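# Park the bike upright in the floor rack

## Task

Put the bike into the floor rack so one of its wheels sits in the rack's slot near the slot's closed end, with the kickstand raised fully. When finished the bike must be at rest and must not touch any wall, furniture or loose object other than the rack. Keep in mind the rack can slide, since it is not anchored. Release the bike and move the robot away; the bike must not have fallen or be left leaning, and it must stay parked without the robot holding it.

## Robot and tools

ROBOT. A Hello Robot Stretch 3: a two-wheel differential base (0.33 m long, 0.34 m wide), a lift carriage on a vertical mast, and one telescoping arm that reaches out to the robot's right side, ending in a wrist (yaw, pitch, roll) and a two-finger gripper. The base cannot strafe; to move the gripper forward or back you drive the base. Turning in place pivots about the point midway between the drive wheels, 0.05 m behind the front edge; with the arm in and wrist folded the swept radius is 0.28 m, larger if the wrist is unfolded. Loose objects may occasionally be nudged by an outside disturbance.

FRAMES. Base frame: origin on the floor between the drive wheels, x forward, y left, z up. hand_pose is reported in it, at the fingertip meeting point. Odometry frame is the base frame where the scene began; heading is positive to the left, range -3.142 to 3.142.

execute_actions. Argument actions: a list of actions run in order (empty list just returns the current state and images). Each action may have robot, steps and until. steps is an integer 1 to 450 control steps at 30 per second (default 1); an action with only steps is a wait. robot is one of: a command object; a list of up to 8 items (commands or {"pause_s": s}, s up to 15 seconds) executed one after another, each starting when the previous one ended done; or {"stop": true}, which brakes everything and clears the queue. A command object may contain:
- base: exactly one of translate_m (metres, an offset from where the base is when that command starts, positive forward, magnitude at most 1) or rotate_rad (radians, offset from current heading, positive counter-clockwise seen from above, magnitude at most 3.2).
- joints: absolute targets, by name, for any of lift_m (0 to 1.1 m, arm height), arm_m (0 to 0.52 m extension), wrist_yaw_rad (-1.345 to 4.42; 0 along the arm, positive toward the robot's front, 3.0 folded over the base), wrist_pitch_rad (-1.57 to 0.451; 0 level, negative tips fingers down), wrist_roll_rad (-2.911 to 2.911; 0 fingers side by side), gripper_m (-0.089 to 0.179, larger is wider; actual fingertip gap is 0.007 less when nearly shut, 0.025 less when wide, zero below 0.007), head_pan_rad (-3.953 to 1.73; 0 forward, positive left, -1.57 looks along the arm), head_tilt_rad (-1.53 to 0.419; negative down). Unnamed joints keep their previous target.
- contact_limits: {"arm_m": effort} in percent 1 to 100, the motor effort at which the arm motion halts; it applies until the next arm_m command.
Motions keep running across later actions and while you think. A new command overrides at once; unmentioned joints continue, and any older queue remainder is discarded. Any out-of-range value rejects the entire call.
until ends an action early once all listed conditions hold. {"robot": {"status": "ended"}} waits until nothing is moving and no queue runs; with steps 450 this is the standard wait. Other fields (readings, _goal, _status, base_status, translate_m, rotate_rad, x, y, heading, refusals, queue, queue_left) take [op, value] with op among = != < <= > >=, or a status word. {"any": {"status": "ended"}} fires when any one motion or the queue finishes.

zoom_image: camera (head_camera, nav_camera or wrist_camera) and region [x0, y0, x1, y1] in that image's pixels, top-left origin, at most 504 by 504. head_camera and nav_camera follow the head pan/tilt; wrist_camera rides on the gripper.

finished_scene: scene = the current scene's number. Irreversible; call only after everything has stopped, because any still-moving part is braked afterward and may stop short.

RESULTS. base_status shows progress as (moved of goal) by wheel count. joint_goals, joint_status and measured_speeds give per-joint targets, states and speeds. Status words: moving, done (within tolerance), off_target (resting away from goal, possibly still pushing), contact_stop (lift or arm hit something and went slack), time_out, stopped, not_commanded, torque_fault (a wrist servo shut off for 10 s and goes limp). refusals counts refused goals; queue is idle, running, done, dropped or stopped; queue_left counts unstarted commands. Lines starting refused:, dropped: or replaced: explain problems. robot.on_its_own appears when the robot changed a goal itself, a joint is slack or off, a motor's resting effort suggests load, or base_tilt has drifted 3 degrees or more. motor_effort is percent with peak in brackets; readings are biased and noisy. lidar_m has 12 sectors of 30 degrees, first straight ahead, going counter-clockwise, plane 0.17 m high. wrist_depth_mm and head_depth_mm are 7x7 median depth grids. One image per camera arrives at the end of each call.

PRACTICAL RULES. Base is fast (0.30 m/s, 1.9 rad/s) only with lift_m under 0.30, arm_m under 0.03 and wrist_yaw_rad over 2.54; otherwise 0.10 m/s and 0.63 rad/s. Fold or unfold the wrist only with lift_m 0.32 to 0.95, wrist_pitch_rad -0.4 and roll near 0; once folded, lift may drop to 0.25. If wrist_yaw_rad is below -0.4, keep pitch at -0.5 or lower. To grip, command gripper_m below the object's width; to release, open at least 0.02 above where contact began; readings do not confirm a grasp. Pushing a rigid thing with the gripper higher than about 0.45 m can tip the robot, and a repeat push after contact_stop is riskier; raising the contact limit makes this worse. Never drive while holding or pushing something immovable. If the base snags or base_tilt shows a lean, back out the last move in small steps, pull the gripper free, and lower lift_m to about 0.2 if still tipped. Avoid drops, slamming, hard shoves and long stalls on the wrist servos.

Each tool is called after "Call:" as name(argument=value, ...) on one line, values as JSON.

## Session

Call:
execute_actions(actions=[])

Scene clock: 0.00 s.
robot.base_odometry: x=+0.000 y=+0.000 heading=+0.000 (m, m, rad; robot's odometry frame)
robot.turned_by_wheels: +0.000 (rad since the last result)
robot.turned_by_imu: +0.000 (rad since the last result)
robot.base_tilt: forward=-0.4 right=+0.5 (deg)
robot.lidar_m: 2.20 1.33 2.44 2.23 1.03 0.67 0.61 0.62 0.76 1.51 1.53 1.92
robot.head_depth_mm: 2025 3104 3391 3435 3430 2940 2021 / 2029 3216 - - - 2966 2034 / 2036 3243 - - - 2962 2025 / 2038 3231 - - - 2913 2034 / 2039 2988 - - - 2943 2031 / 2045 2961 - - - 2471 1938 / 2037 2985 - - - 2613 1787
robot.base_status: not_commanded
robot.joint_positions: lift_m=+0.306 arm_m=+0.000 wrist_yaw_rad=+2.990 wrist_pitch_rad=-0.530 wrist_roll_rad=+0.014 gripper_m=+0.037 head_pan_rad=-0.009 head_tilt_rad=+0.003
robot.joint_goals: lift_m=+0.306 arm_m=+0.000 wrist_yaw_rad=+2.990 wrist_pitch_rad=-0.530 wrist_roll_rad=+0.014 gripper_m=+0.037 head_pan_rad=-0.009 head_tilt_rad=+0.003
robot.joint_status: lift_m=not_commanded arm_m=not_commanded wrist_yaw_rad=not_commanded wrist_pitch_rad=not_commanded wrist_roll_rad=not_commanded gripper_m=not_commanded head_pan_rad=not_commanded head_tilt_rad=not_commanded
robot.measured_speeds: translate_m=+0.000 rotate_rad=+0.000 lift_m=+0.000 arm_m=+0.000 wrist_yaw_rad=+0.000 wrist_pitch_rad=+0.000 wrist_roll_rad=+0.000 head_pan_rad=+0.000 head_tilt_rad=+0.000
robot: refusals=0 queue=idle queue_left=0
robot.motor_effort: left_wheel=-1 right_wheel=+1 lift_m=+37 arm_m=+0 wrist_yaw_rad=+0 wrist_pitch_rad=+7 wrist_roll_rad=+0 gripper_m=+1 head_pan_rad=+0 head_tilt_rad=+2 (%)
robot.hand_pose: x=+0.0103 y=+0.0611 z=+0.2942 quat_wxyz=(+0.238, +0.699, +0.131, +0.662) (m; robot's base frame)
robot.wrist_depth_mm: - - - - - - - / 934 898 938 987 - - - / 728 711 771 765 785 798 815 / 603 601 642 635 638 664 664 / 513 517 - 555 549 556 572 / 449 - - - 471 478 485 / - - - - 409 418 427
pictures: head_camera (sideways: a quarter turn clockwise sets it upright), nav_camera (sideways: a quarter turn counterclockwise sets it upright), wrist_camera
Images, in order (width x height): head_camera 896x504, nav_camera 672x504, wrist_camera 644x364.

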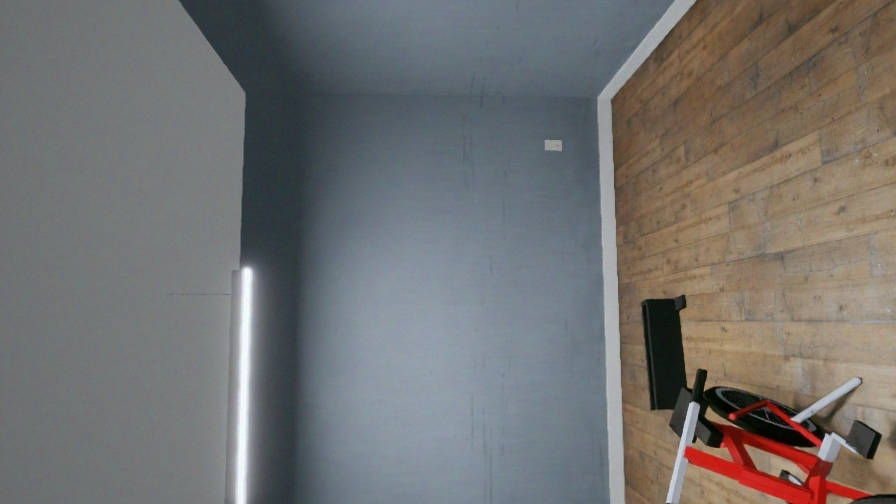

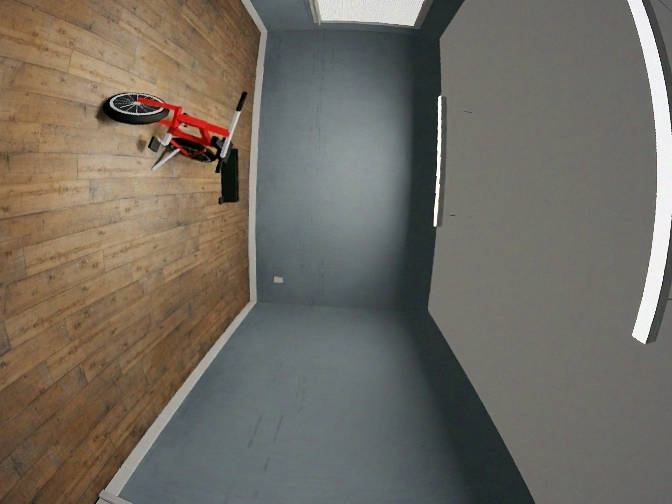

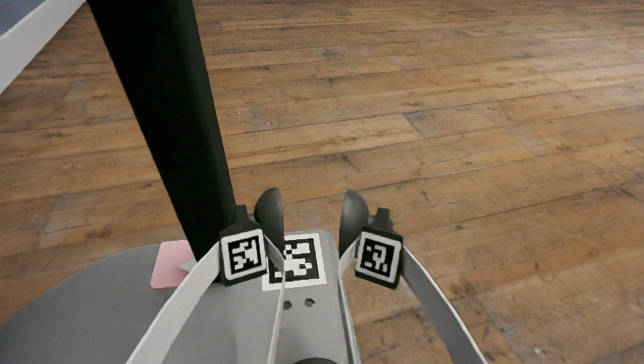

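Call:
execute_actions(actions=[{"robot": {"joints": {"head_pan_rad": 0.25, "head_tilt_rad": -0.55, "lift_m": 0.28}}, "steps": 60, "until": {"robot": {"status": "ended"}}}])

Scene clock: 1.93 s.
robot.base_odometry: x=+0.000 y=+0.000 heading=+0.000 (m, m, rad; robot's odometry frame)
robot.turned_by_wheels: +0.000 (rad since the last result)
robot.turned_by_imu: +0.000 (rad since the last result)
robot.base_tilt: forward=-0.5 right=+0.3 (deg)
robot.lidar_m: 2.21 1.33 2.44 2.23 1.04 0.67 0.61 0.62 0.76 1.52 1.53 1.92
robot.head_depth_mm: 3454 3822 3256 2303 1776 1443 1220 / 3483 3926 3299 2301 1782 1453 1221 / 3556 3931 3293 2332 1795 1456 1224 / 3620 - 2817 2234 1793 1455 1223 / 3679 - 3147 1814 1749 1457 1230 / 3675 - 3306 2354 1797 1465 1230 / 3721 - 3383 2341 1803 1462 1231
robot.base_status: not_commanded
robot.joint_positions: lift_m=+0.280 arm_m=+0.000 wrist_yaw_rad=+2.990 wrist_pitch_rad=-0.530 wrist_roll_rad=+0.014 gripper_m=+0.037 head_pan_rad=+0.243 head_tilt_rad=-0.543
robot.joint_goals: lift_m=+0.280 arm_m=+0.000 wrist_yaw_rad=+2.990 wrist_pitch_rad=-0.530 wrist_roll_rad=+0.014 gripper_m=+0.037 head_pan_rad=+0.250 head_tilt_rad=-0.550
robot.joint_status: lift_m=done arm_m=not_commanded wrist_yaw_rad=not_commanded wrist_pitch_rad=not_commanded wrist_roll_rad=not_commanded gripper_m=not_commanded head_pan_rad=done head_tilt_rad=done
robot.measured_speeds: translate_m=+0.000 rotate_rad=+0.000 lift_m=+0.000 arm_m=+0.000 wrist_yaw_rad=+0.000 wrist_pitch_rad=+0.000 wrist_roll_rad=+0.000 head_pan_rad=+0.000 head_tilt_rad=+0.000
robot: refusals=0 queue=done queue_left=0
robot.motor_effort: left_wheel=-1(1) right_wheel=+1(0) lift_m=+34(38) arm_m=+0(0) wrist_yaw_rad=+0(1) wrist_pitch_rad=+7(7) wrist_roll_rad=+0(0) gripper_m=+0(0) head_pan_rad=+3(20) head_tilt_rad=-3(32) (%)
robot.hand_pose: x=+0.0103 y=+0.0611 z=+0.2684 quat_wxyz=(+0.238, +0.699, +0.132, +0.662) (m; robot's base frame)
robot.wrist_depth_mm: - - - - - - - / 861 841 930 927 980 981 - / 668 678 698 712 749 759 773 / 552 566 605 599 597 610 629 / 481 506 - - 509 522 517 / - - - - 437 446 458 / - - - - 392 392 398
pictures: head_camera (sideways: a quarter turn clockwise sets it upright), nav_camera (sideways: a quarter turn counterclockwise sets it upright), wrist_camera
Images, in order (width x height): head_camera 896x504, nav_camera 672x504, wrist_camera 644x364.

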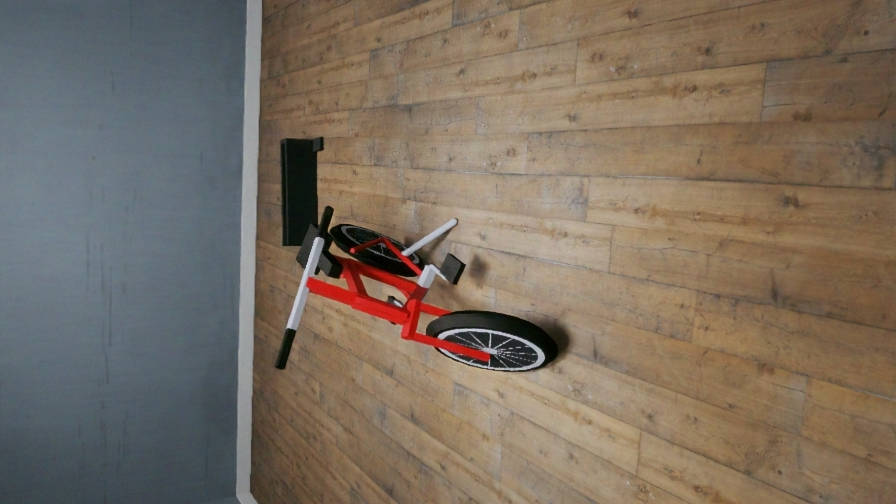

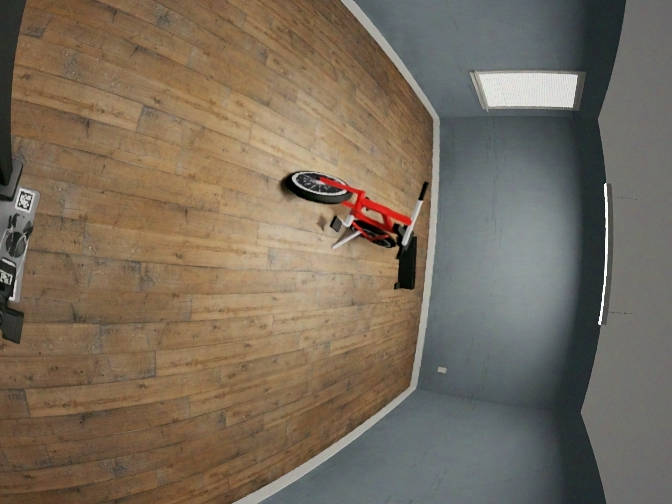

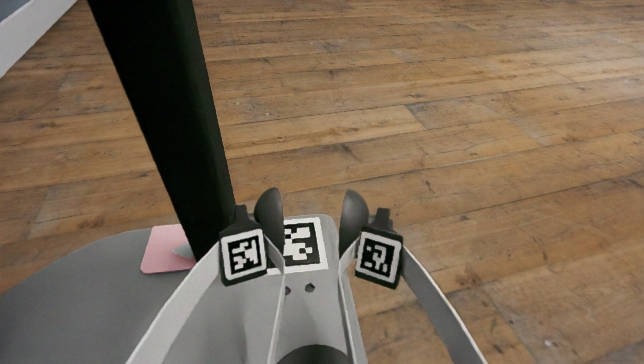

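Call:
execute_actions(actions=[{"robot": {"base": {"rotate_rad": -0.024}, "joints": {"head_pan_rad": 1.57, "head_tilt_rad": -1.05}}, "steps": 60, "until": {"robot": {"base_status": ["!=", "moving"]}}}, {"robot": {"base": {"translate_m": 1.0}}, "steps": 300, "until": {"robot": {"x": [">", 0.6]}}}, {"robot": {"base": {"translate_m": 1.0}}, "steps": 300, "until": {"robot": {"x": [">", 1.2]}}}, {"robot": {"base": {"translate_m": 1.0}}, "steps": 300, "until": {"robot": {"x": [">", 1.72]}}}])

Call:
execute_actions(actions=[{"robot": {"base": {"translate_m": 1.0}, "joints": {"head_pan_rad": 0.6, "head_tilt_rad": -0.9}}, "steps": 300, "until": {"robot": {"x": [">", 2.3]}}}])

Scene clock: 9.77 s.
robot.base_odometry: x=+1.727 y=-0.041 heading=-0.024 (m, m, rad; robot's odometry frame)
robot.turned_by_wheels: -0.024 (rad since the last result)
robot.turned_by_imu: -0.010 (rad since the last result)
robot.base_tilt: forward=-0.6 right=-0.1 (deg)
robot.lidar_m: 2.47 2.49 0.61 0.54 0.76 2.53 2.30 2.12 1.38 1.25 1.27 1.56
robot.head_depth_mm: 2088 1819 1600 1338 1296 1182 1082 / 2104 1802 1569 1267 1299 1183 1091 / 2103 1822 1611 1373 1301 1190 1096 / 2092 1823 1613 1382 1303 1218 - / 2131 1836 1611 1400 1332 - - / 2128 1845 1393 1419 - - - / 2157 1823 - - 1302 1221 1099
robot.base_status: moving (translate_m +0.5181 of +1.0000)
robot.joint_positions: lift_m=+0.280 arm_m=+0.000 wrist_yaw_rad=+2.990 wrist_pitch_rad=-0.531 wrist_roll_rad=+0.014 gripper_m=+0.037 head_pan_rad=+1.563 head_tilt_rad=-1.037
robot.joint_goals: lift_m=+0.280 arm_m=+0.000 wrist_yaw_rad=+2.990 wrist_pitch_rad=-0.531 wrist_roll_rad=+0.014 gripper_m=+0.037 head_pan_rad=+1.570 head_tilt_rad=-1.050
robot.joint_status: lift_m=done arm_m=not_commanded wrist_yaw_rad=not_commanded wrist_pitch_rad=not_commanded wrist_roll_rad=not_commanded gripper_m=not_commanded head_pan_rad=done head_tilt_rad=done
robot.measured_speeds: translate_m=+0.293 rotate_rad=+0.000 lift_m=+0.000 arm_m=+0.000 wrist_yaw_rad=+0.000 wrist_pitch_rad=+0.000 wrist_roll_rad=+0.000 head_pan_rad=+0.000 head_tilt_rad=+0.000
robot: refusals=0 queue=running queue_left=0
robot.motor_effort: left_wheel=+0(6) right_wheel=+1(4) lift_m=+35(35) arm_m=+0(0) wrist_yaw_rad=+1(0) wrist_pitch_rad=+7(7) wrist_roll_rad=+0(0) gripper_m=+1(0) head_pan_rad=+4(37) head_tilt_rad=-6(33) (%)
robot.hand_pose: x=+0.0103 y=+0.0610 z=+0.2683 quat_wxyz=(+0.238, +0.699, +0.132, +0.662) (m; robot's base frame)
robot.wrist_depth_mm: 567 - - 672 645 677 - / 642 744 809 875 754 906 - / 695 683 703 714 745 734 801 / 549 568 608 587 604 608 627 / 479 514 - - 513 521 531 / - - - - 436 441 443 / - - - - 389 397 393
pictures: head_camera (sideways: a quarter turn clockwise sets it upright), nav_camera (sideways: a quarter turn counterclockwise sets it upright), wrist_camera
Images, in order (width x height): head_camera 896x504, nav_camera 672x504, wrist_camera 644x364.

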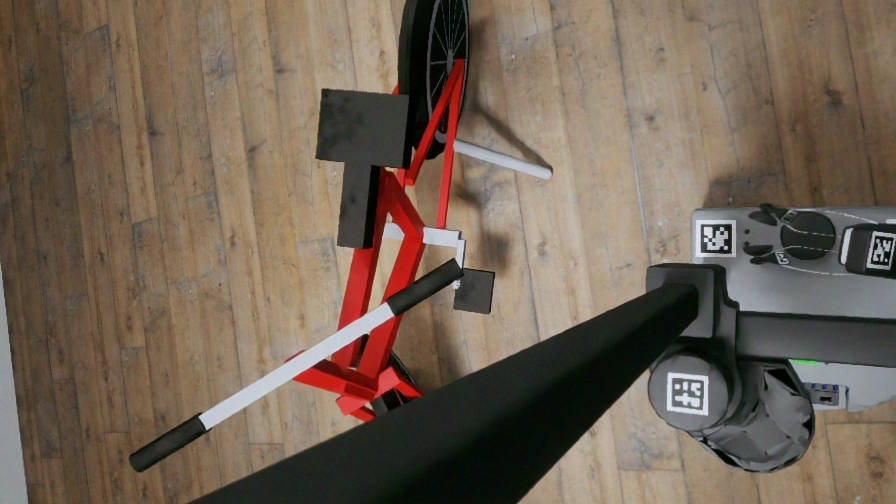

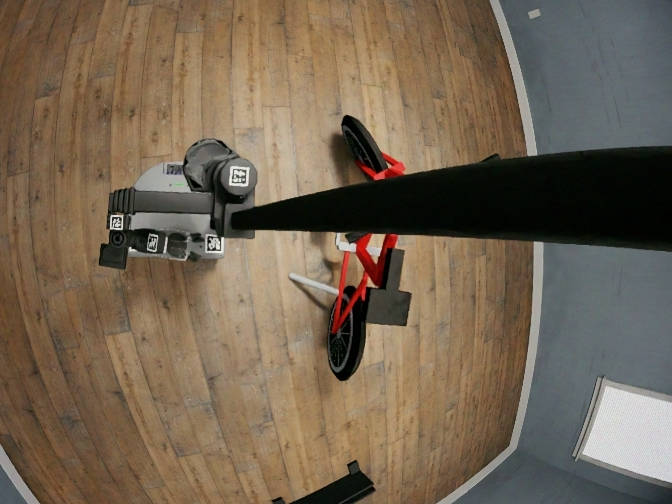

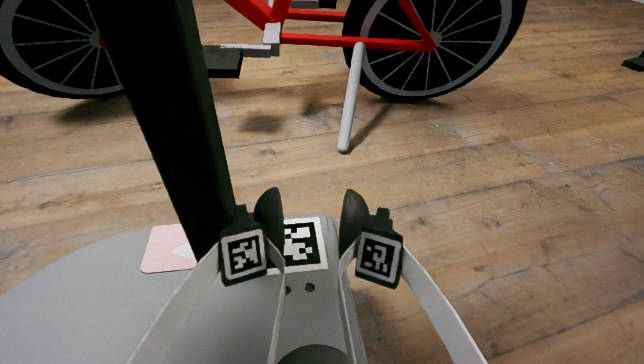

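Scene clock: 11.73 s.
robot.base_odometry: x=+2.304 y=-0.055 heading=-0.024 (m, m, rad; robot's odometry frame)
robot.turned_by_wheels: +0.000 (rad since the last result)
robot.turned_by_imu: +0.005 (rad since the last result)
robot.base_tilt: forward=+0.2 right=+2.9 (deg)
robot.lidar_m: 1.90 1.91 2.36 0.59 0.62 0.82 2.87 1.96 1.27 1.17 1.18 1.45
robot.head_depth_mm: 1692 1952 1808 1553 1363 1216 1094 / 1771 2022 1818 1555 1368 1220 1094 / 1866 2108 1837 1515 1375 1221 1096 / 1973 2164 1844 1548 1379 1220 1118 / 2106 2188 1853 1579 1383 1231 1122 / 2208 2225 1847 1582 1386 1233 1123 / 2383 2235 1858 1591 1387 1234 1110
robot.base_status: moving (translate_m +0.5768 of +1.0000)
robot.joint_positions: lift_m=+0.280 arm_m=+0.000 wrist_yaw_rad=+2.990 wrist_pitch_rad=-0.531 wrist_roll_rad=+0.014 gripper_m=+0.037 head_pan_rad=+0.607 head_tilt_rad=-0.902
robot.joint_goals: lift_m=+0.280 arm_m=+0.000 wrist_yaw_rad=+2.990 wrist_pitch_rad=-0.531 wrist_roll_rad=+0.014 gripper_m=+0.037 head_pan_rad=+0.600 head_tilt_rad=-0.900
robot.joint_status: lift_m=done arm_m=not_commanded wrist_yaw_rad=not_commanded wrist_pitch_rad=not_commanded wrist_roll_rad=not_commanded gripper_m=not_commanded head_pan_rad=done head_tilt_rad=done
robot.measured_speeds: translate_m=+0.293 rotate_rad=+0.000 lift_m=+0.000 arm_m=+0.000 wrist_yaw_rad=+0.000 wrist_pitch_rad=+0.000 wrist_roll_rad=+0.000 head_pan_rad=+0.000 head_tilt_rad=+0.000
robot: refusals=0 queue=running queue_left=0
robot.motor_effort: left_wheel=+3(1) right_wheel=+1(2) lift_m=+35(35) arm_m=+0(0) wrist_yaw_rad=+0(0) wrist_pitch_rad=+7(7) wrist_roll_rad=+0(0) gripper_m=+1(0) head_pan_rad=-3(38) head_tilt_rad=+2(14) (%)
robot.hand_pose: x=+0.0103 y=+0.0610 z=+0.2683 quat_wxyz=(+0.238, +0.699, +0.132, +0.662) (m; robot's base frame)
robot.wrist_depth_mm: 558 - 595 - - - - / 785 730 814 936 934 953 796 / 663 678 715 714 740 766 777 / 572 569 605 588 601 619 627 / 477 506 - - 516 519 518 / - - - - 431 444 451 / - - - - 388 391 400
pictures: head_camera (sideways: a quarter turn clockwise sets it upright), nav_camera (sideways: a quarter turn counterclockwise sets it upright), wrist_camera
Images, in order (width x height): head_camera 896x504, nav_camera 672x504, wrist_camera 644x364.

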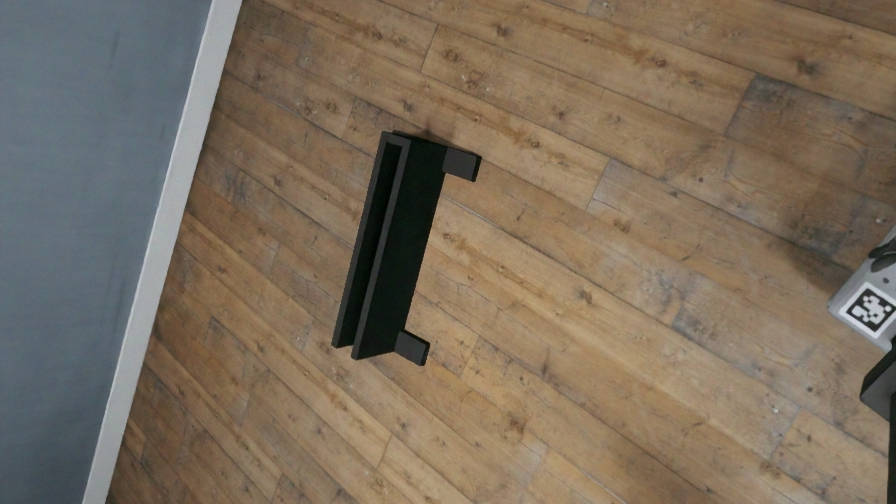

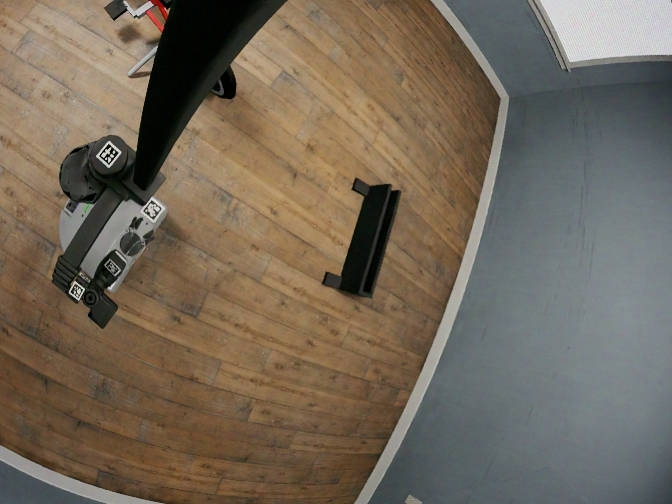

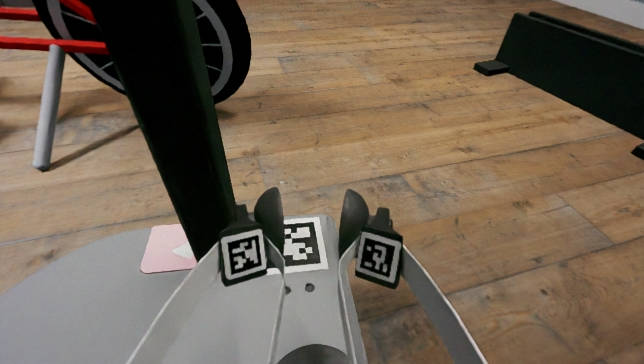

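Call:
execute_actions(actions=[{"robot": {"base": {"translate_m": 0.5}}, "steps": 1}, {"steps": 200, "until": {"robot": {"x": [">", 2.8]}}}, {"robot": [{"base": {"translate_m": 0.29}}, {"base": {"rotate_rad": 3.09}, "joints": {"head_pan_rad": -1.5, "head_tilt_rad": -1.1}}], "steps": 300, "until": {"robot": {"status": "ended"}}}])

Scene clock: 18.87 s.
robot.base_odometry: x=+3.097 y=-0.074 heading=+3.066 (m, m, rad; robot's odometry frame)
robot.turned_by_wheels: +3.090 (rad since the last result)
robot.turned_by_imu: +3.066 (rad since the last result)
robot.base_tilt: forward=-0.4 right=+0.4 (deg)
robot.lidar_m: 1.93 1.94 1.18 1.05 1.05 1.26 1.12 1.12 1.34 2.47 2.73 1.03
robot.head_depth_mm: 1928 1703 1535 1388 1272 1175 1110 / 1940 1715 1542 1397 1283 - - / 1941 1715 1541 1315 1272 - - / 1961 1728 1555 1405 1289 1186 1113 / 1966 1741 1556 1414 1295 1191 1100 / 1979 1742 1561 1416 1296 1195 1104 / 1983 1755 1573 1426 1305 1199 1109
robot.base_status: done (rotate_rad +3.0898 of +3.0900)
robot.joint_positions: lift_m=+0.280 arm_m=+0.000 wrist_yaw_rad=+2.990 wrist_pitch_rad=-0.531 wrist_roll_rad=+0.014 gripper_m=+0.037 head_pan_rad=-1.493 head_tilt_rad=-1.087
robot.joint_goals: lift_m=+0.280 arm_m=+0.000 wrist_yaw_rad=+2.990 wrist_pitch_rad=-0.531 wrist_roll_rad=+0.014 gripper_m=+0.037 head_pan_rad=-1.500 head_tilt_rad=-1.100
robot.joint_status: lift_m=done arm_m=not_commanded wrist_yaw_rad=not_commanded wrist_pitch_rad=not_commanded wrist_roll_rad=not_commanded gripper_m=not_commanded head_pan_rad=done head_tilt_rad=done
robot.measured_speeds: translate_m=+0.000 rotate_rad=+0.000 lift_m=+0.000 arm_m=+0.000 wrist_yaw_rad=+0.000 wrist_pitch_rad=+0.000 wrist_roll_rad=+0.000 head_pan_rad=+0.000 head_tilt_rad=+0.000
robot: refusals=0 queue=done queue_left=0
robot.motor_effort: left_wheel=-3(7) right_wheel=+4(13) lift_m=+34(34) arm_m=+0(0) wrist_yaw_rad=+0(0) wrist_pitch_rad=+7(7) wrist_roll_rad=+0(0) gripper_m=+1(1) head_pan_rad=-2(38) head_tilt_rad=-7(24) (%)
robot.hand_pose: x=+0.0103 y=+0.0609 z=+0.2683 quat_wxyz=(+0.238, +0.699, +0.132, +0.662) (m; robot's base frame)
robot.wrist_depth_mm: 860 - 971 - - - - / 850 832 895 954 932 973 - / 679 691 705 715 758 755 767 / 566 563 600 590 601 621 629 / 487 506 - - 515 524 522 / - - - - 435 449 453 / - - - - 389 394 399
pictures: head_camera (sideways: a quarter turn clockwise sets it upright), nav_camera (sideways: a quarter turn counterclockwise sets it upright), wrist_camera
Images, in order (width x height): head_camera 896x504, nav_camera 672x504, wrist_camera 644x364.

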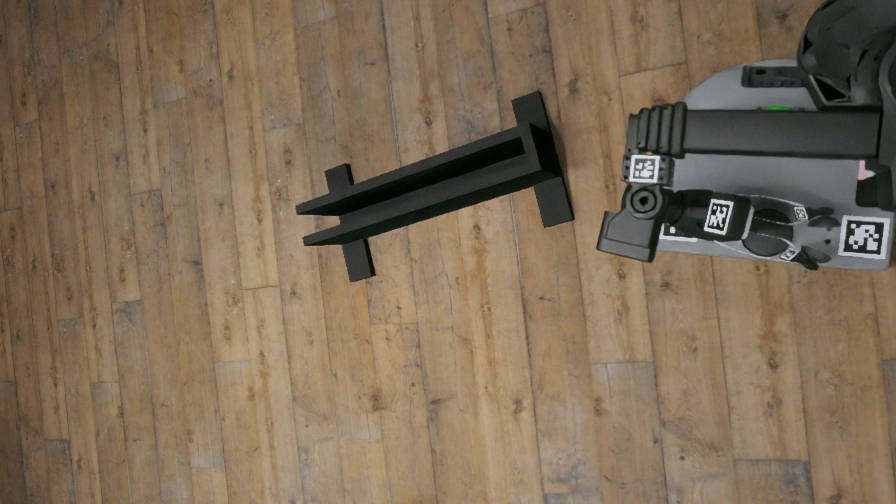

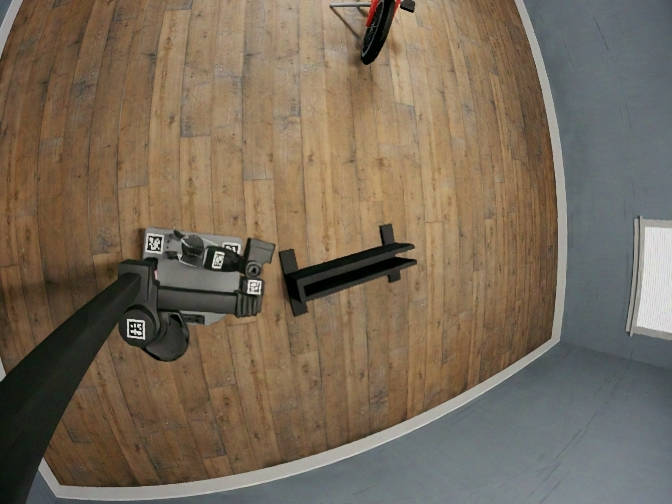

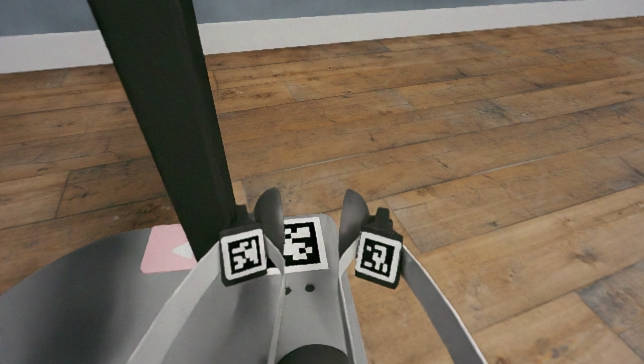

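Call:
execute_actions(actions=[{"robot": {"joints": {"lift_m": 0.34, "arm_m": 0.5, "gripper_m": 0.15, "wrist_pitch_rad": -0.4}}, "steps": 100, "until": {"robot": {"lift_m": [">", 0.325]}}}, {"robot": {"joints": {"wrist_yaw_rad": 0.0}}, "steps": 100, "until": {"robot": {"wrist_yaw_rad": ["<", 1.8]}}}, {"robot": {"joints": {"wrist_pitch_rad": -1.57, "wrist_roll_rad": -0.35}}, "steps": 200, "until": {"robot": {"status": "ended"}}}])

Scene clock: 24.27 s.
robot.base_odometry: x=+3.097 y=-0.074 heading=+3.066 (m, m, rad; robot's odometry frame)
robot.turned_by_wheels: +0.000 (rad since the last result)
robot.turned_by_imu: -0.001 (rad since the last result)
robot.base_tilt: forward=-0.4 right=+0.4 (deg)
robot.lidar_m: 1.93 1.93 1.18 1.05 1.05 1.25 1.12 1.12 1.34 2.48 2.72 1.03
robot.head_depth_mm: 1926 1711 1534 1394 1271 1182 - / 1933 1716 1525 1403 1283 - - / 1935 1720 1495 1309 1265 - - / 1954 1719 1546 1407 1288 1201 1111 / 1976 1734 1561 1413 1290 1189 1098 / 1981 1745 1562 1411 1297 1197 1106 / 1973 1748 1567 1422 1304 1199 1107
robot.base_status: done (rotate_rad +3.0898 of +3.0900)
robot.joint_positions: lift_m=+0.340 arm_m=+0.500 wrist_yaw_rad=+0.001 wrist_pitch_rad=-1.564 wrist_roll_rad=-0.342 gripper_m=+0.150 head_pan_rad=-1.493 head_tilt_rad=-1.087
robot.joint_goals: lift_m=+0.340 arm_m=+0.500 wrist_yaw_rad=+0.000 wrist_pitch_rad=-1.570 wrist_roll_rad=-0.350 gripper_m=+0.150 head_pan_rad=-1.500 head_tilt_rad=-1.100
robot.joint_status: lift_m=done arm_m=done wrist_yaw_rad=done wrist_pitch_rad=done wrist_roll_rad=done gripper_m=done head_pan_rad=done head_tilt_rad=done
robot.measured_speeds: translate_m=+0.000 rotate_rad=+0.000 lift_m=+0.000 arm_m=+0.000 wrist_yaw_rad=+0.000 wrist_pitch_rad=+0.000 wrist_roll_rad=+0.000 head_pan_rad=+0.000 head_tilt_rad=+0.000
robot: refusals=0 queue=done queue_left=0
robot.motor_effort: left_wheel=-4(3) right_wheel=+4(4) lift_m=+42(44) arm_m=+2(4) wrist_yaw_rad=+0(3) wrist_pitch_rad=-3(12) wrist_roll_rad=-4(5) gripper_m=+0(85) head_pan_rad=-2(3) head_tilt_rad=-6(7) (%)
robot.hand_pose: x=-0.0216 y=-0.6224 z=+0.2222 quat_wxyz=(+0.580, +0.576, -0.408, -0.406) (m; robot's base frame)
robot.wrist_depth_mm: 340 347 344 328 355 357 366 / 356 358 358 309 370 379 371 / 368 366 375 306 381 393 391 / 380 383 383 368 396 394 407 / 397 - 405 379 412 418 422 / 413 422 412 357 422 441 451 / 427 429 429 336 446 455 459
pictures: head_camera (sideways: a quarter turn clockwise sets it upright), nav_camera (sideways: a quarter turn counterclockwise sets it upright), wrist_camera
Images, in order (width x height): head_camera 896x504, nav_camera 672x504, wrist_camera 644x364.

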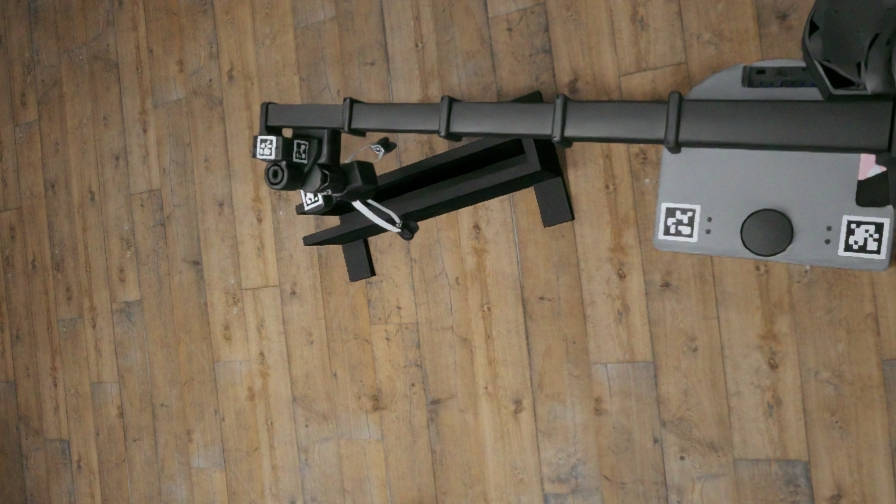

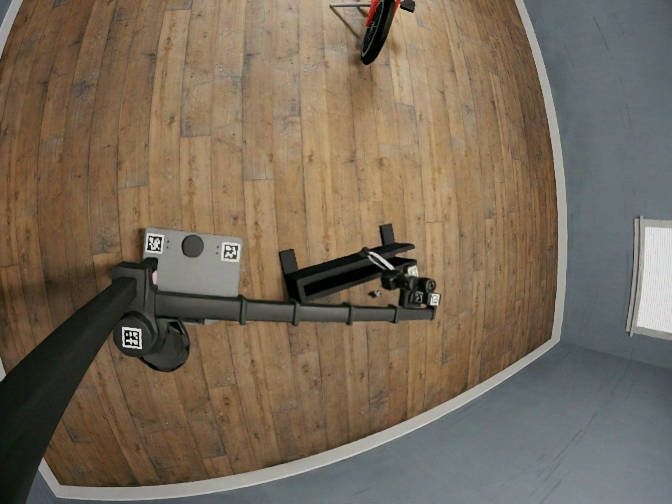

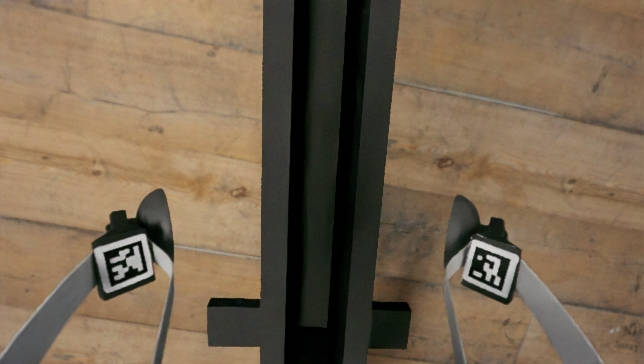

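Call:
execute_actions(actions=[{"robot": [{"joints": {"lift_m": 0.245}}, {"joints": {"gripper_m": 0.02}}, {"joints": {"lift_m": 0.29, "head_pan_rad": -0.6, "head_tilt_rad": -0.85}}, {"joints": {"wrist_roll_rad": -1.57}, "base": {"translate_m": 0.25}}], "steps": 400, "until": {"robot": {"status": "ended"}}}])

Scene clock: 32.30 s.
robot.base_odometry: x=+2.847 y=-0.055 heading=+3.066 (m, m, rad; robot's odometry frame)
robot.turned_by_wheels: +0.000 (rad since the last result)
robot.turned_by_imu: -0.001 (rad since the last result)
robot.base_tilt: forward=-0.5 right=+0.5 (deg)
robot.lidar_m: 3.40 2.03 1.24 1.10 1.10 1.32 1.36 1.36 0.60 0.58 0.60 0.83
robot.head_depth_mm: 2641 2349 1931 1619 1401 1198 1102 / 2815 2373 1937 1623 1404 1233 1101 / 2972 2401 1939 1561 1410 1242 1108 / 3091 2400 1591 1567 1418 1245 1108 / 3146 2408 1799 1637 1417 1244 1111 / 3174 1797 1915 1649 1418 1253 1113 / 3142 2449 1975 1660 1426 1252 1113
robot.base_status: done (translate_m +0.2500 of +0.2500)
robot.joint_positions: lift_m=+0.289 arm_m=+0.500 wrist_yaw_rad=-0.001 wrist_pitch_rad=-1.558 wrist_roll_rad=-1.571 gripper_m=+0.043 head_pan_rad=-0.607 head_tilt_rad=-0.853
robot.joint_goals: lift_m=+0.290 arm_m=+0.500 wrist_yaw_rad=+0.000 wrist_pitch_rad=-1.570 wrist_roll_rad=-1.570 gripper_m=+0.042 head_pan_rad=-0.600 head_tilt_rad=-0.850
robot.joint_status: lift_m=done arm_m=done wrist_yaw_rad=done wrist_pitch_rad=done wrist_roll_rad=done gripper_m=done head_pan_rad=done head_tilt_rad=done
robot.measured_speeds: translate_m=+0.000 rotate_rad=+0.000 lift_m=+0.000 arm_m=+0.000 wrist_yaw_rad=+0.000 wrist_pitch_rad=+0.000 wrist_roll_rad=+0.000 head_pan_rad=+0.000 head_tilt_rad=+0.000
robot: refusals=0 queue=done queue_left=0
robot.on_its_own: gripper_m is held at +0.042, not at your +0.020, by its stall guard, which is not easing now
robot.motor_effort: left_wheel=-3(6) right_wheel=+4(16) lift_m=+52(49) arm_m=+2(2) wrist_yaw_rad=+1(7) wrist_pitch_rad=-6(6) wrist_roll_rad=+1(19) gripper_m=-20(100) head_pan_rad=+3(35) head_tilt_rad=+0(22) (%)
robot.hand_pose: x=-0.0213 y=-0.6241 z=+0.1717 quat_wxyz=(+0.711, +0.703, +0.000, +0.000) (m; robot's base frame)
robot.wrist_depth_mm: 293 294 120 269 124 311 313 / 303 306 124 272 127 320 329 / 317 320 129 282 133 335 342 / 327 335 132 288 135 355 355 / 336 344 134 294 137 361 372 / 353 360 145 302 371 385 384 / 367 377 148 312 387 394 409
pictures: head_camera (sideways: a quarter turn clockwise sets it upright), nav_camera (sideways: a quarter turn counterclockwise sets it upright), wrist_camera
Images, in order (width x height): head_camera 896x504, nav_camera 672x504, wrist_camera 644x364.

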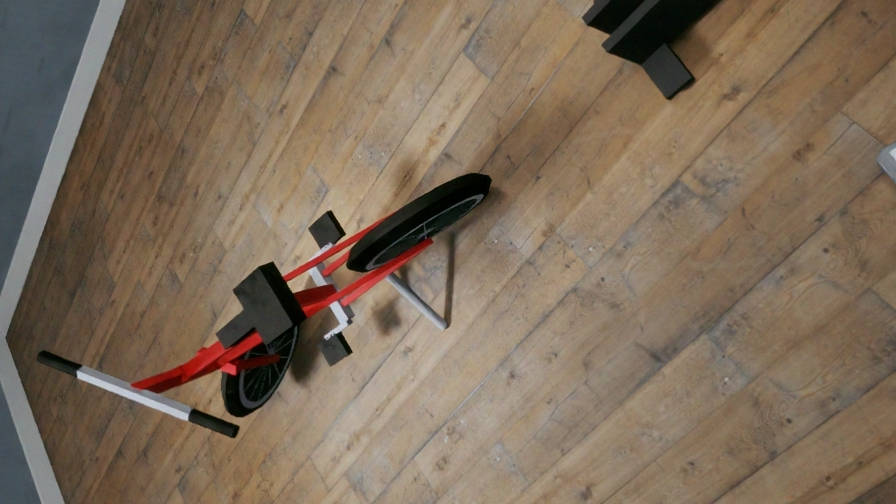

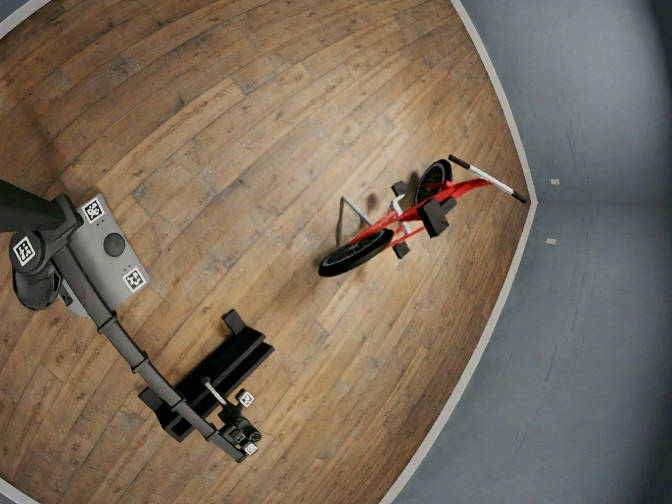

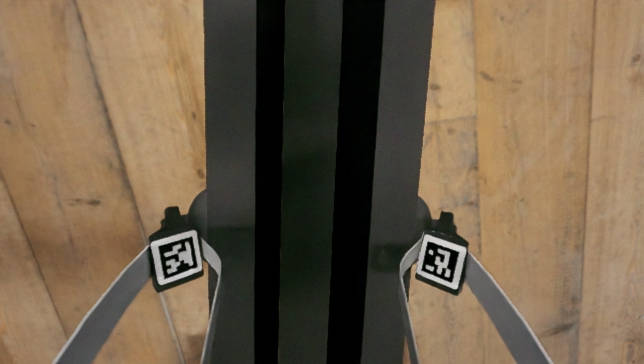

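Call:
execute_actions(actions=[{"robot": {"base": {"translate_m": 0.28}, "joints": {"arm_m": 0.48, "head_pan_rad": -1.0, "head_tilt_rad": -1.0}}, "steps": 300, "until": {"robot": {"status": "ended"}}}])

Scene clock: 37.60 s.
robot.base_odometry: x=+2.568 y=-0.034 heading=+3.066 (m, m, rad; robot's odometry frame)
robot.turned_by_wheels: +0.000 (rad since the last result)
robot.turned_by_imu: -0.001 (rad since the last result)
robot.base_tilt: forward=-0.4 right=+0.5 (deg)
robot.lidar_m: 3.15 2.09 1.30 1.16 1.16 1.38 1.63 1.64 0.58 0.56 0.58 0.75
robot.head_depth_mm: 2251 1915 1657 1500 1214 1208 1083 / 2285 1939 1671 1470 1274 1197 - / 2322 1938 1685 1476 1311 1208 - / 2313 1949 1680 1414 1325 1200 1124 / 2319 1958 1659 1441 1336 1204 1097 / 2333 1976 1390 1476 1332 1209 1102 / 2354 1974 1589 1507 1341 1209 1103
robot.base_status: done (translate_m +0.2800 of +0.2800)
robot.joint_positions: lift_m=+0.289 arm_m=+0.480 wrist_yaw_rad=-0.001 wrist_pitch_rad=-1.556 wrist_roll_rad=-1.571 gripper_m=+0.046 head_pan_rad=-0.993 head_tilt_rad=-0.987
robot.joint_goals: lift_m=+0.290 arm_m=+0.480 wrist_yaw_rad=+0.000 wrist_pitch_rad=-1.570 wrist_roll_rad=-1.570 gripper_m=+0.045 head_pan_rad=-1.000 head_tilt_rad=-1.000
robot.joint_status: lift_m=done arm_m=done wrist_yaw_rad=done wrist_pitch_rad=done wrist_roll_rad=done gripper_m=done head_pan_rad=done head_tilt_rad=done
robot.measured_speeds: translate_m=+0.000 rotate_rad=+0.000 lift_m=+0.000 arm_m=+0.000 wrist_yaw_rad=+0.000 wrist_pitch_rad=+0.000 wrist_roll_rad=+0.000 head_pan_rad=+0.000 head_tilt_rad=+0.000
robot: refusals=0 queue=done queue_left=0
robot.on_its_own: gripper_m is held at +0.045, not at your +0.020, by its stall guard, which is not easing now
robot.motor_effort: left_wheel=-3(4) right_wheel=+3(9) lift_m=+53(53) arm_m=-1(1) wrist_yaw_rad=+1(1) wrist_pitch_rad=-7(8) wrist_roll_rad=+1(1) gripper_m=-18(19) head_pan_rad=-2(24) head_tilt_rad=-6(18) (%)
robot.hand_pose: x=-0.0213 y=-0.6051 z=+0.1716 quat_wxyz=(+0.712, +0.702, +0.000, +0.000) (m; robot's base frame)
robot.wrist_depth_mm: 292 299 121 269 125 312 317 / 302 306 125 273 129 326 330 / 316 315 129 283 133 337 344 / 327 329 132 288 135 349 357 / 336 341 134 295 138 362 367 / 352 363 144 303 371 380 391 / 368 374 148 308 389 396 407
pictures: head_camera (sideways: a quarter turn clockwise sets it upright), nav_camera (sideways: a quarter turn counterclockwise sets it upright), wrist_camera
Images, in order (width x height): head_camera 896x504, nav_camera 672x504, wrist_camera 644x364.

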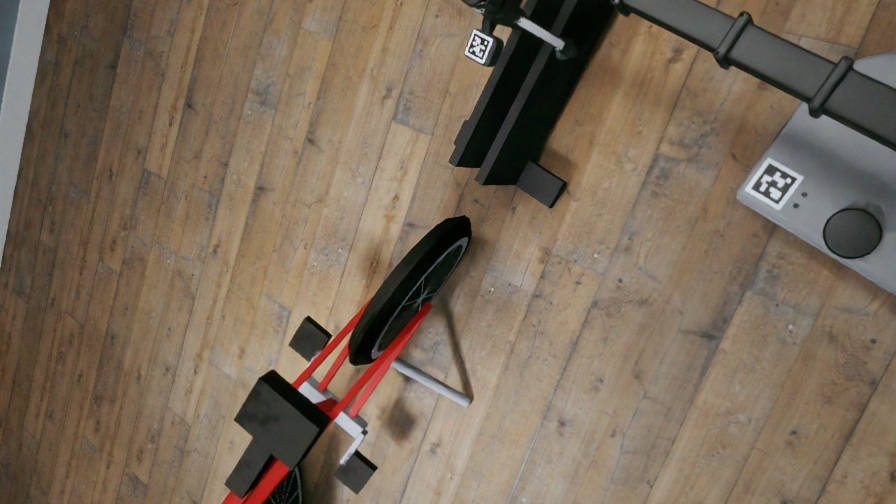

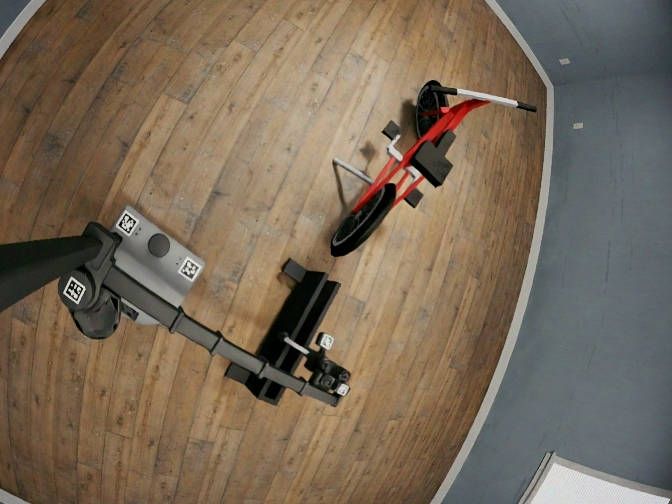

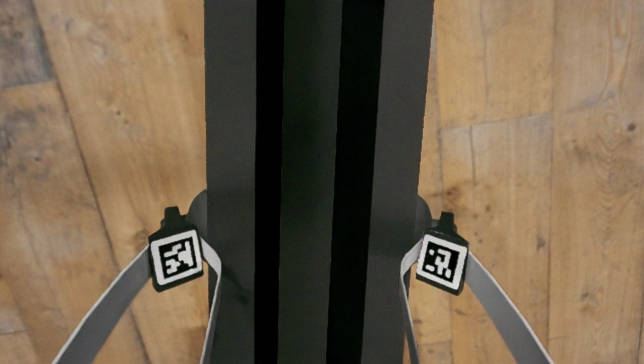

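Call:
zoom_image(camera="head_camera", region=[280, 100, 600, 460])

Region (280, 100, 600, 460) of head_camera's 896x504 image, scaled by 1.400, with more detail than that image has.

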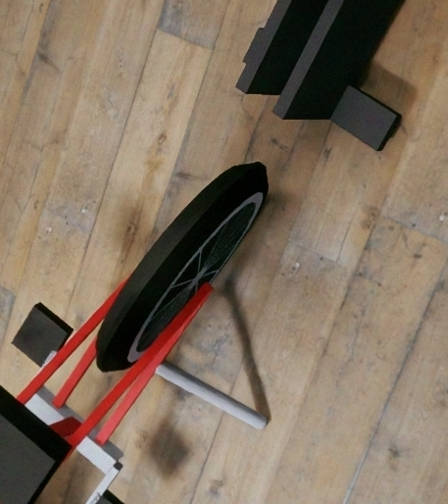

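Call:
zoom_image(camera="head_camera", region=[220, 200, 490, 504])

Call:
zoom_image(camera="head_camera", region=[420, 0, 640, 250])

Region (220, 200, 490, 504) of head_camera's 896x504 image, scaled by 1.658, with more detail than that image has.

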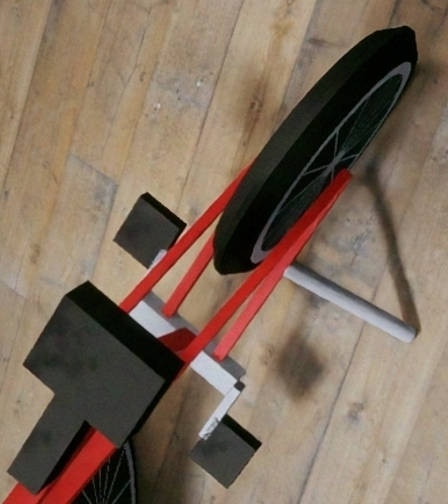

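Region (420, 0, 640, 250) of head_camera's 896x504 image, scaled by 2.016, with more detail than that image has; it fills the left 444 columns of this view, and the rest is white.

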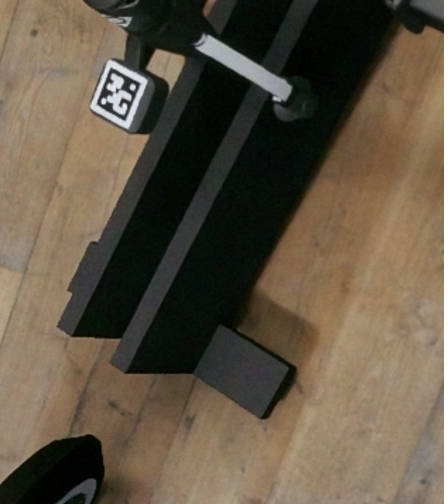

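Call:
execute_actions(actions=[{"robot": [{"base": {"rotate_rad": -0.04}, "joints": {"arm_m": 0.459, "wrist_roll_rad": -1.51}}, {"base": {"translate_m": 0.075}, "joints": {"lift_m": 0.255}}], "steps": 300, "until": {"robot": {"status": "ended"}}}])

Scene clock: 43.10 s.
robot.base_odometry: x=+2.494 y=-0.025 heading=+3.026 (m, m, rad; robot's odometry frame)
robot.turned_by_wheels: -0.040 (rad since the last result)
robot.turned_by_imu: -0.040 (rad since the last result)
robot.base_tilt: forward=-0.4 right=+0.4 (deg)
robot.lidar_m: 3.05 2.27 1.35 1.18 1.18 1.37 1.71 1.71 0.55 0.54 0.61 0.71
robot.head_depth_mm: 2239 1925 1661 1493 1209 1202 1086 / 2286 1931 1670 1477 1274 1196 - / 2310 1934 1671 1480 1320 1209 - / 2294 1942 1684 1415 1326 1206 1126 / 2309 1960 1681 1425 1331 1204 1099 / 2331 1961 1024 1487 1342 1207 1098 / 2347 1985 1405 1502 1341 1215 1103
robot.base_status: done (translate_m +0.0750 of +0.0750)
robot.joint_positions: lift_m=+0.255 arm_m=+0.459 wrist_yaw_rad=+0.000 wrist_pitch_rad=-1.556 wrist_roll_rad=-1.508 gripper_m=+0.046 head_pan_rad=-0.993 head_tilt_rad=-0.988
robot.joint_goals: lift_m=+0.255 arm_m=+0.459 wrist_yaw_rad=+0.000 wrist_pitch_rad=-1.570 wrist_roll_rad=-1.510 gripper_m=+0.045 head_pan_rad=-1.000 head_tilt_rad=-1.000
robot.joint_status: lift_m=done arm_m=done wrist_yaw_rad=done wrist_pitch_rad=done wrist_roll_rad=done gripper_m=done head_pan_rad=done head_tilt_rad=done
robot.measured_speeds: translate_m=+0.000 rotate_rad=+0.000 lift_m=+0.000 arm_m=+0.000 wrist_yaw_rad=+0.000 wrist_pitch_rad=+0.000 wrist_roll_rad=+0.000 head_pan_rad=+0.000 head_tilt_rad=+0.000
robot: refusals=0 queue=done queue_left=0
robot.on_its_own: gripper_m is held at +0.045, not at your +0.020, by its stall guard, which is not easing now
robot.motor_effort: left_wheel=+0(4) right_wheel=+0(9) lift_m=+44(53) arm_m=-1(1) wrist_yaw_rad=+1(3) wrist_pitch_rad=-7(8) wrist_roll_rad=-1(12) gripper_m=-18(19) head_pan_rad=-1(2) head_tilt_rad=-6(6) (%)
robot.hand_pose: x=-0.0214 y=-0.5841 z=+0.1369 quat_wxyz=(+0.712, +0.702, -0.022, -0.022) (m; robot's base frame)
robot.wrist_depth_mm: 261 265 118 260 122 278 286 / 275 275 123 269 126 288 293 / 281 287 128 279 133 305 307 / 293 299 131 291 134 313 318 / 301 305 135 297 137 326 332 / 316 323 143 310 331 340 345 / 330 336 147 318 341 356 359
pictures: head_camera (sideways: a quarter turn clockwise sets it upright), nav_camera (sideways: a quarter turn counterclockwise sets it upright), wrist_camera
Images, in order (width x height): head_camera 896x504, nav_camera 672x504, wrist_camera 644x364.

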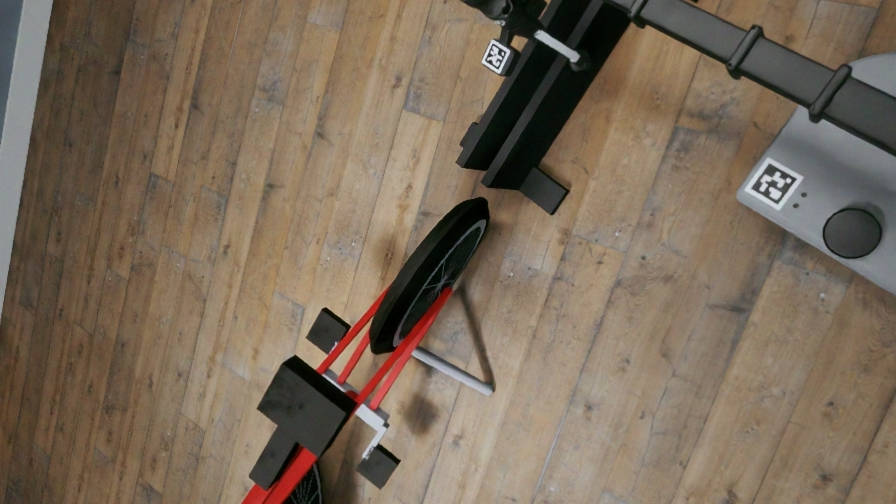

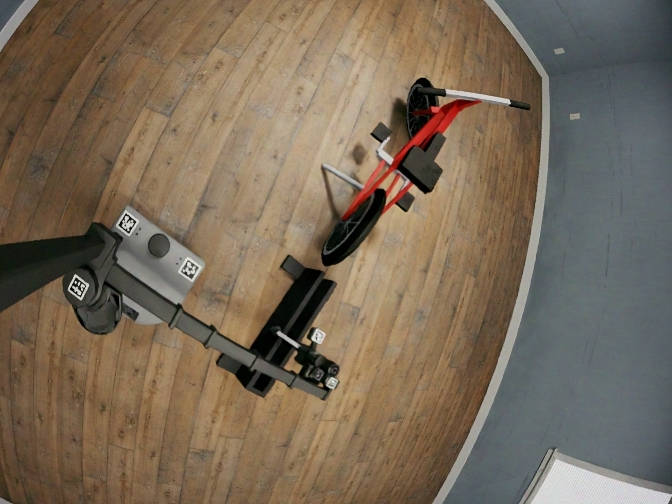

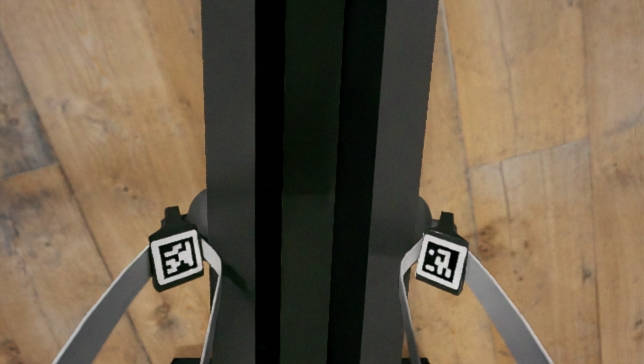

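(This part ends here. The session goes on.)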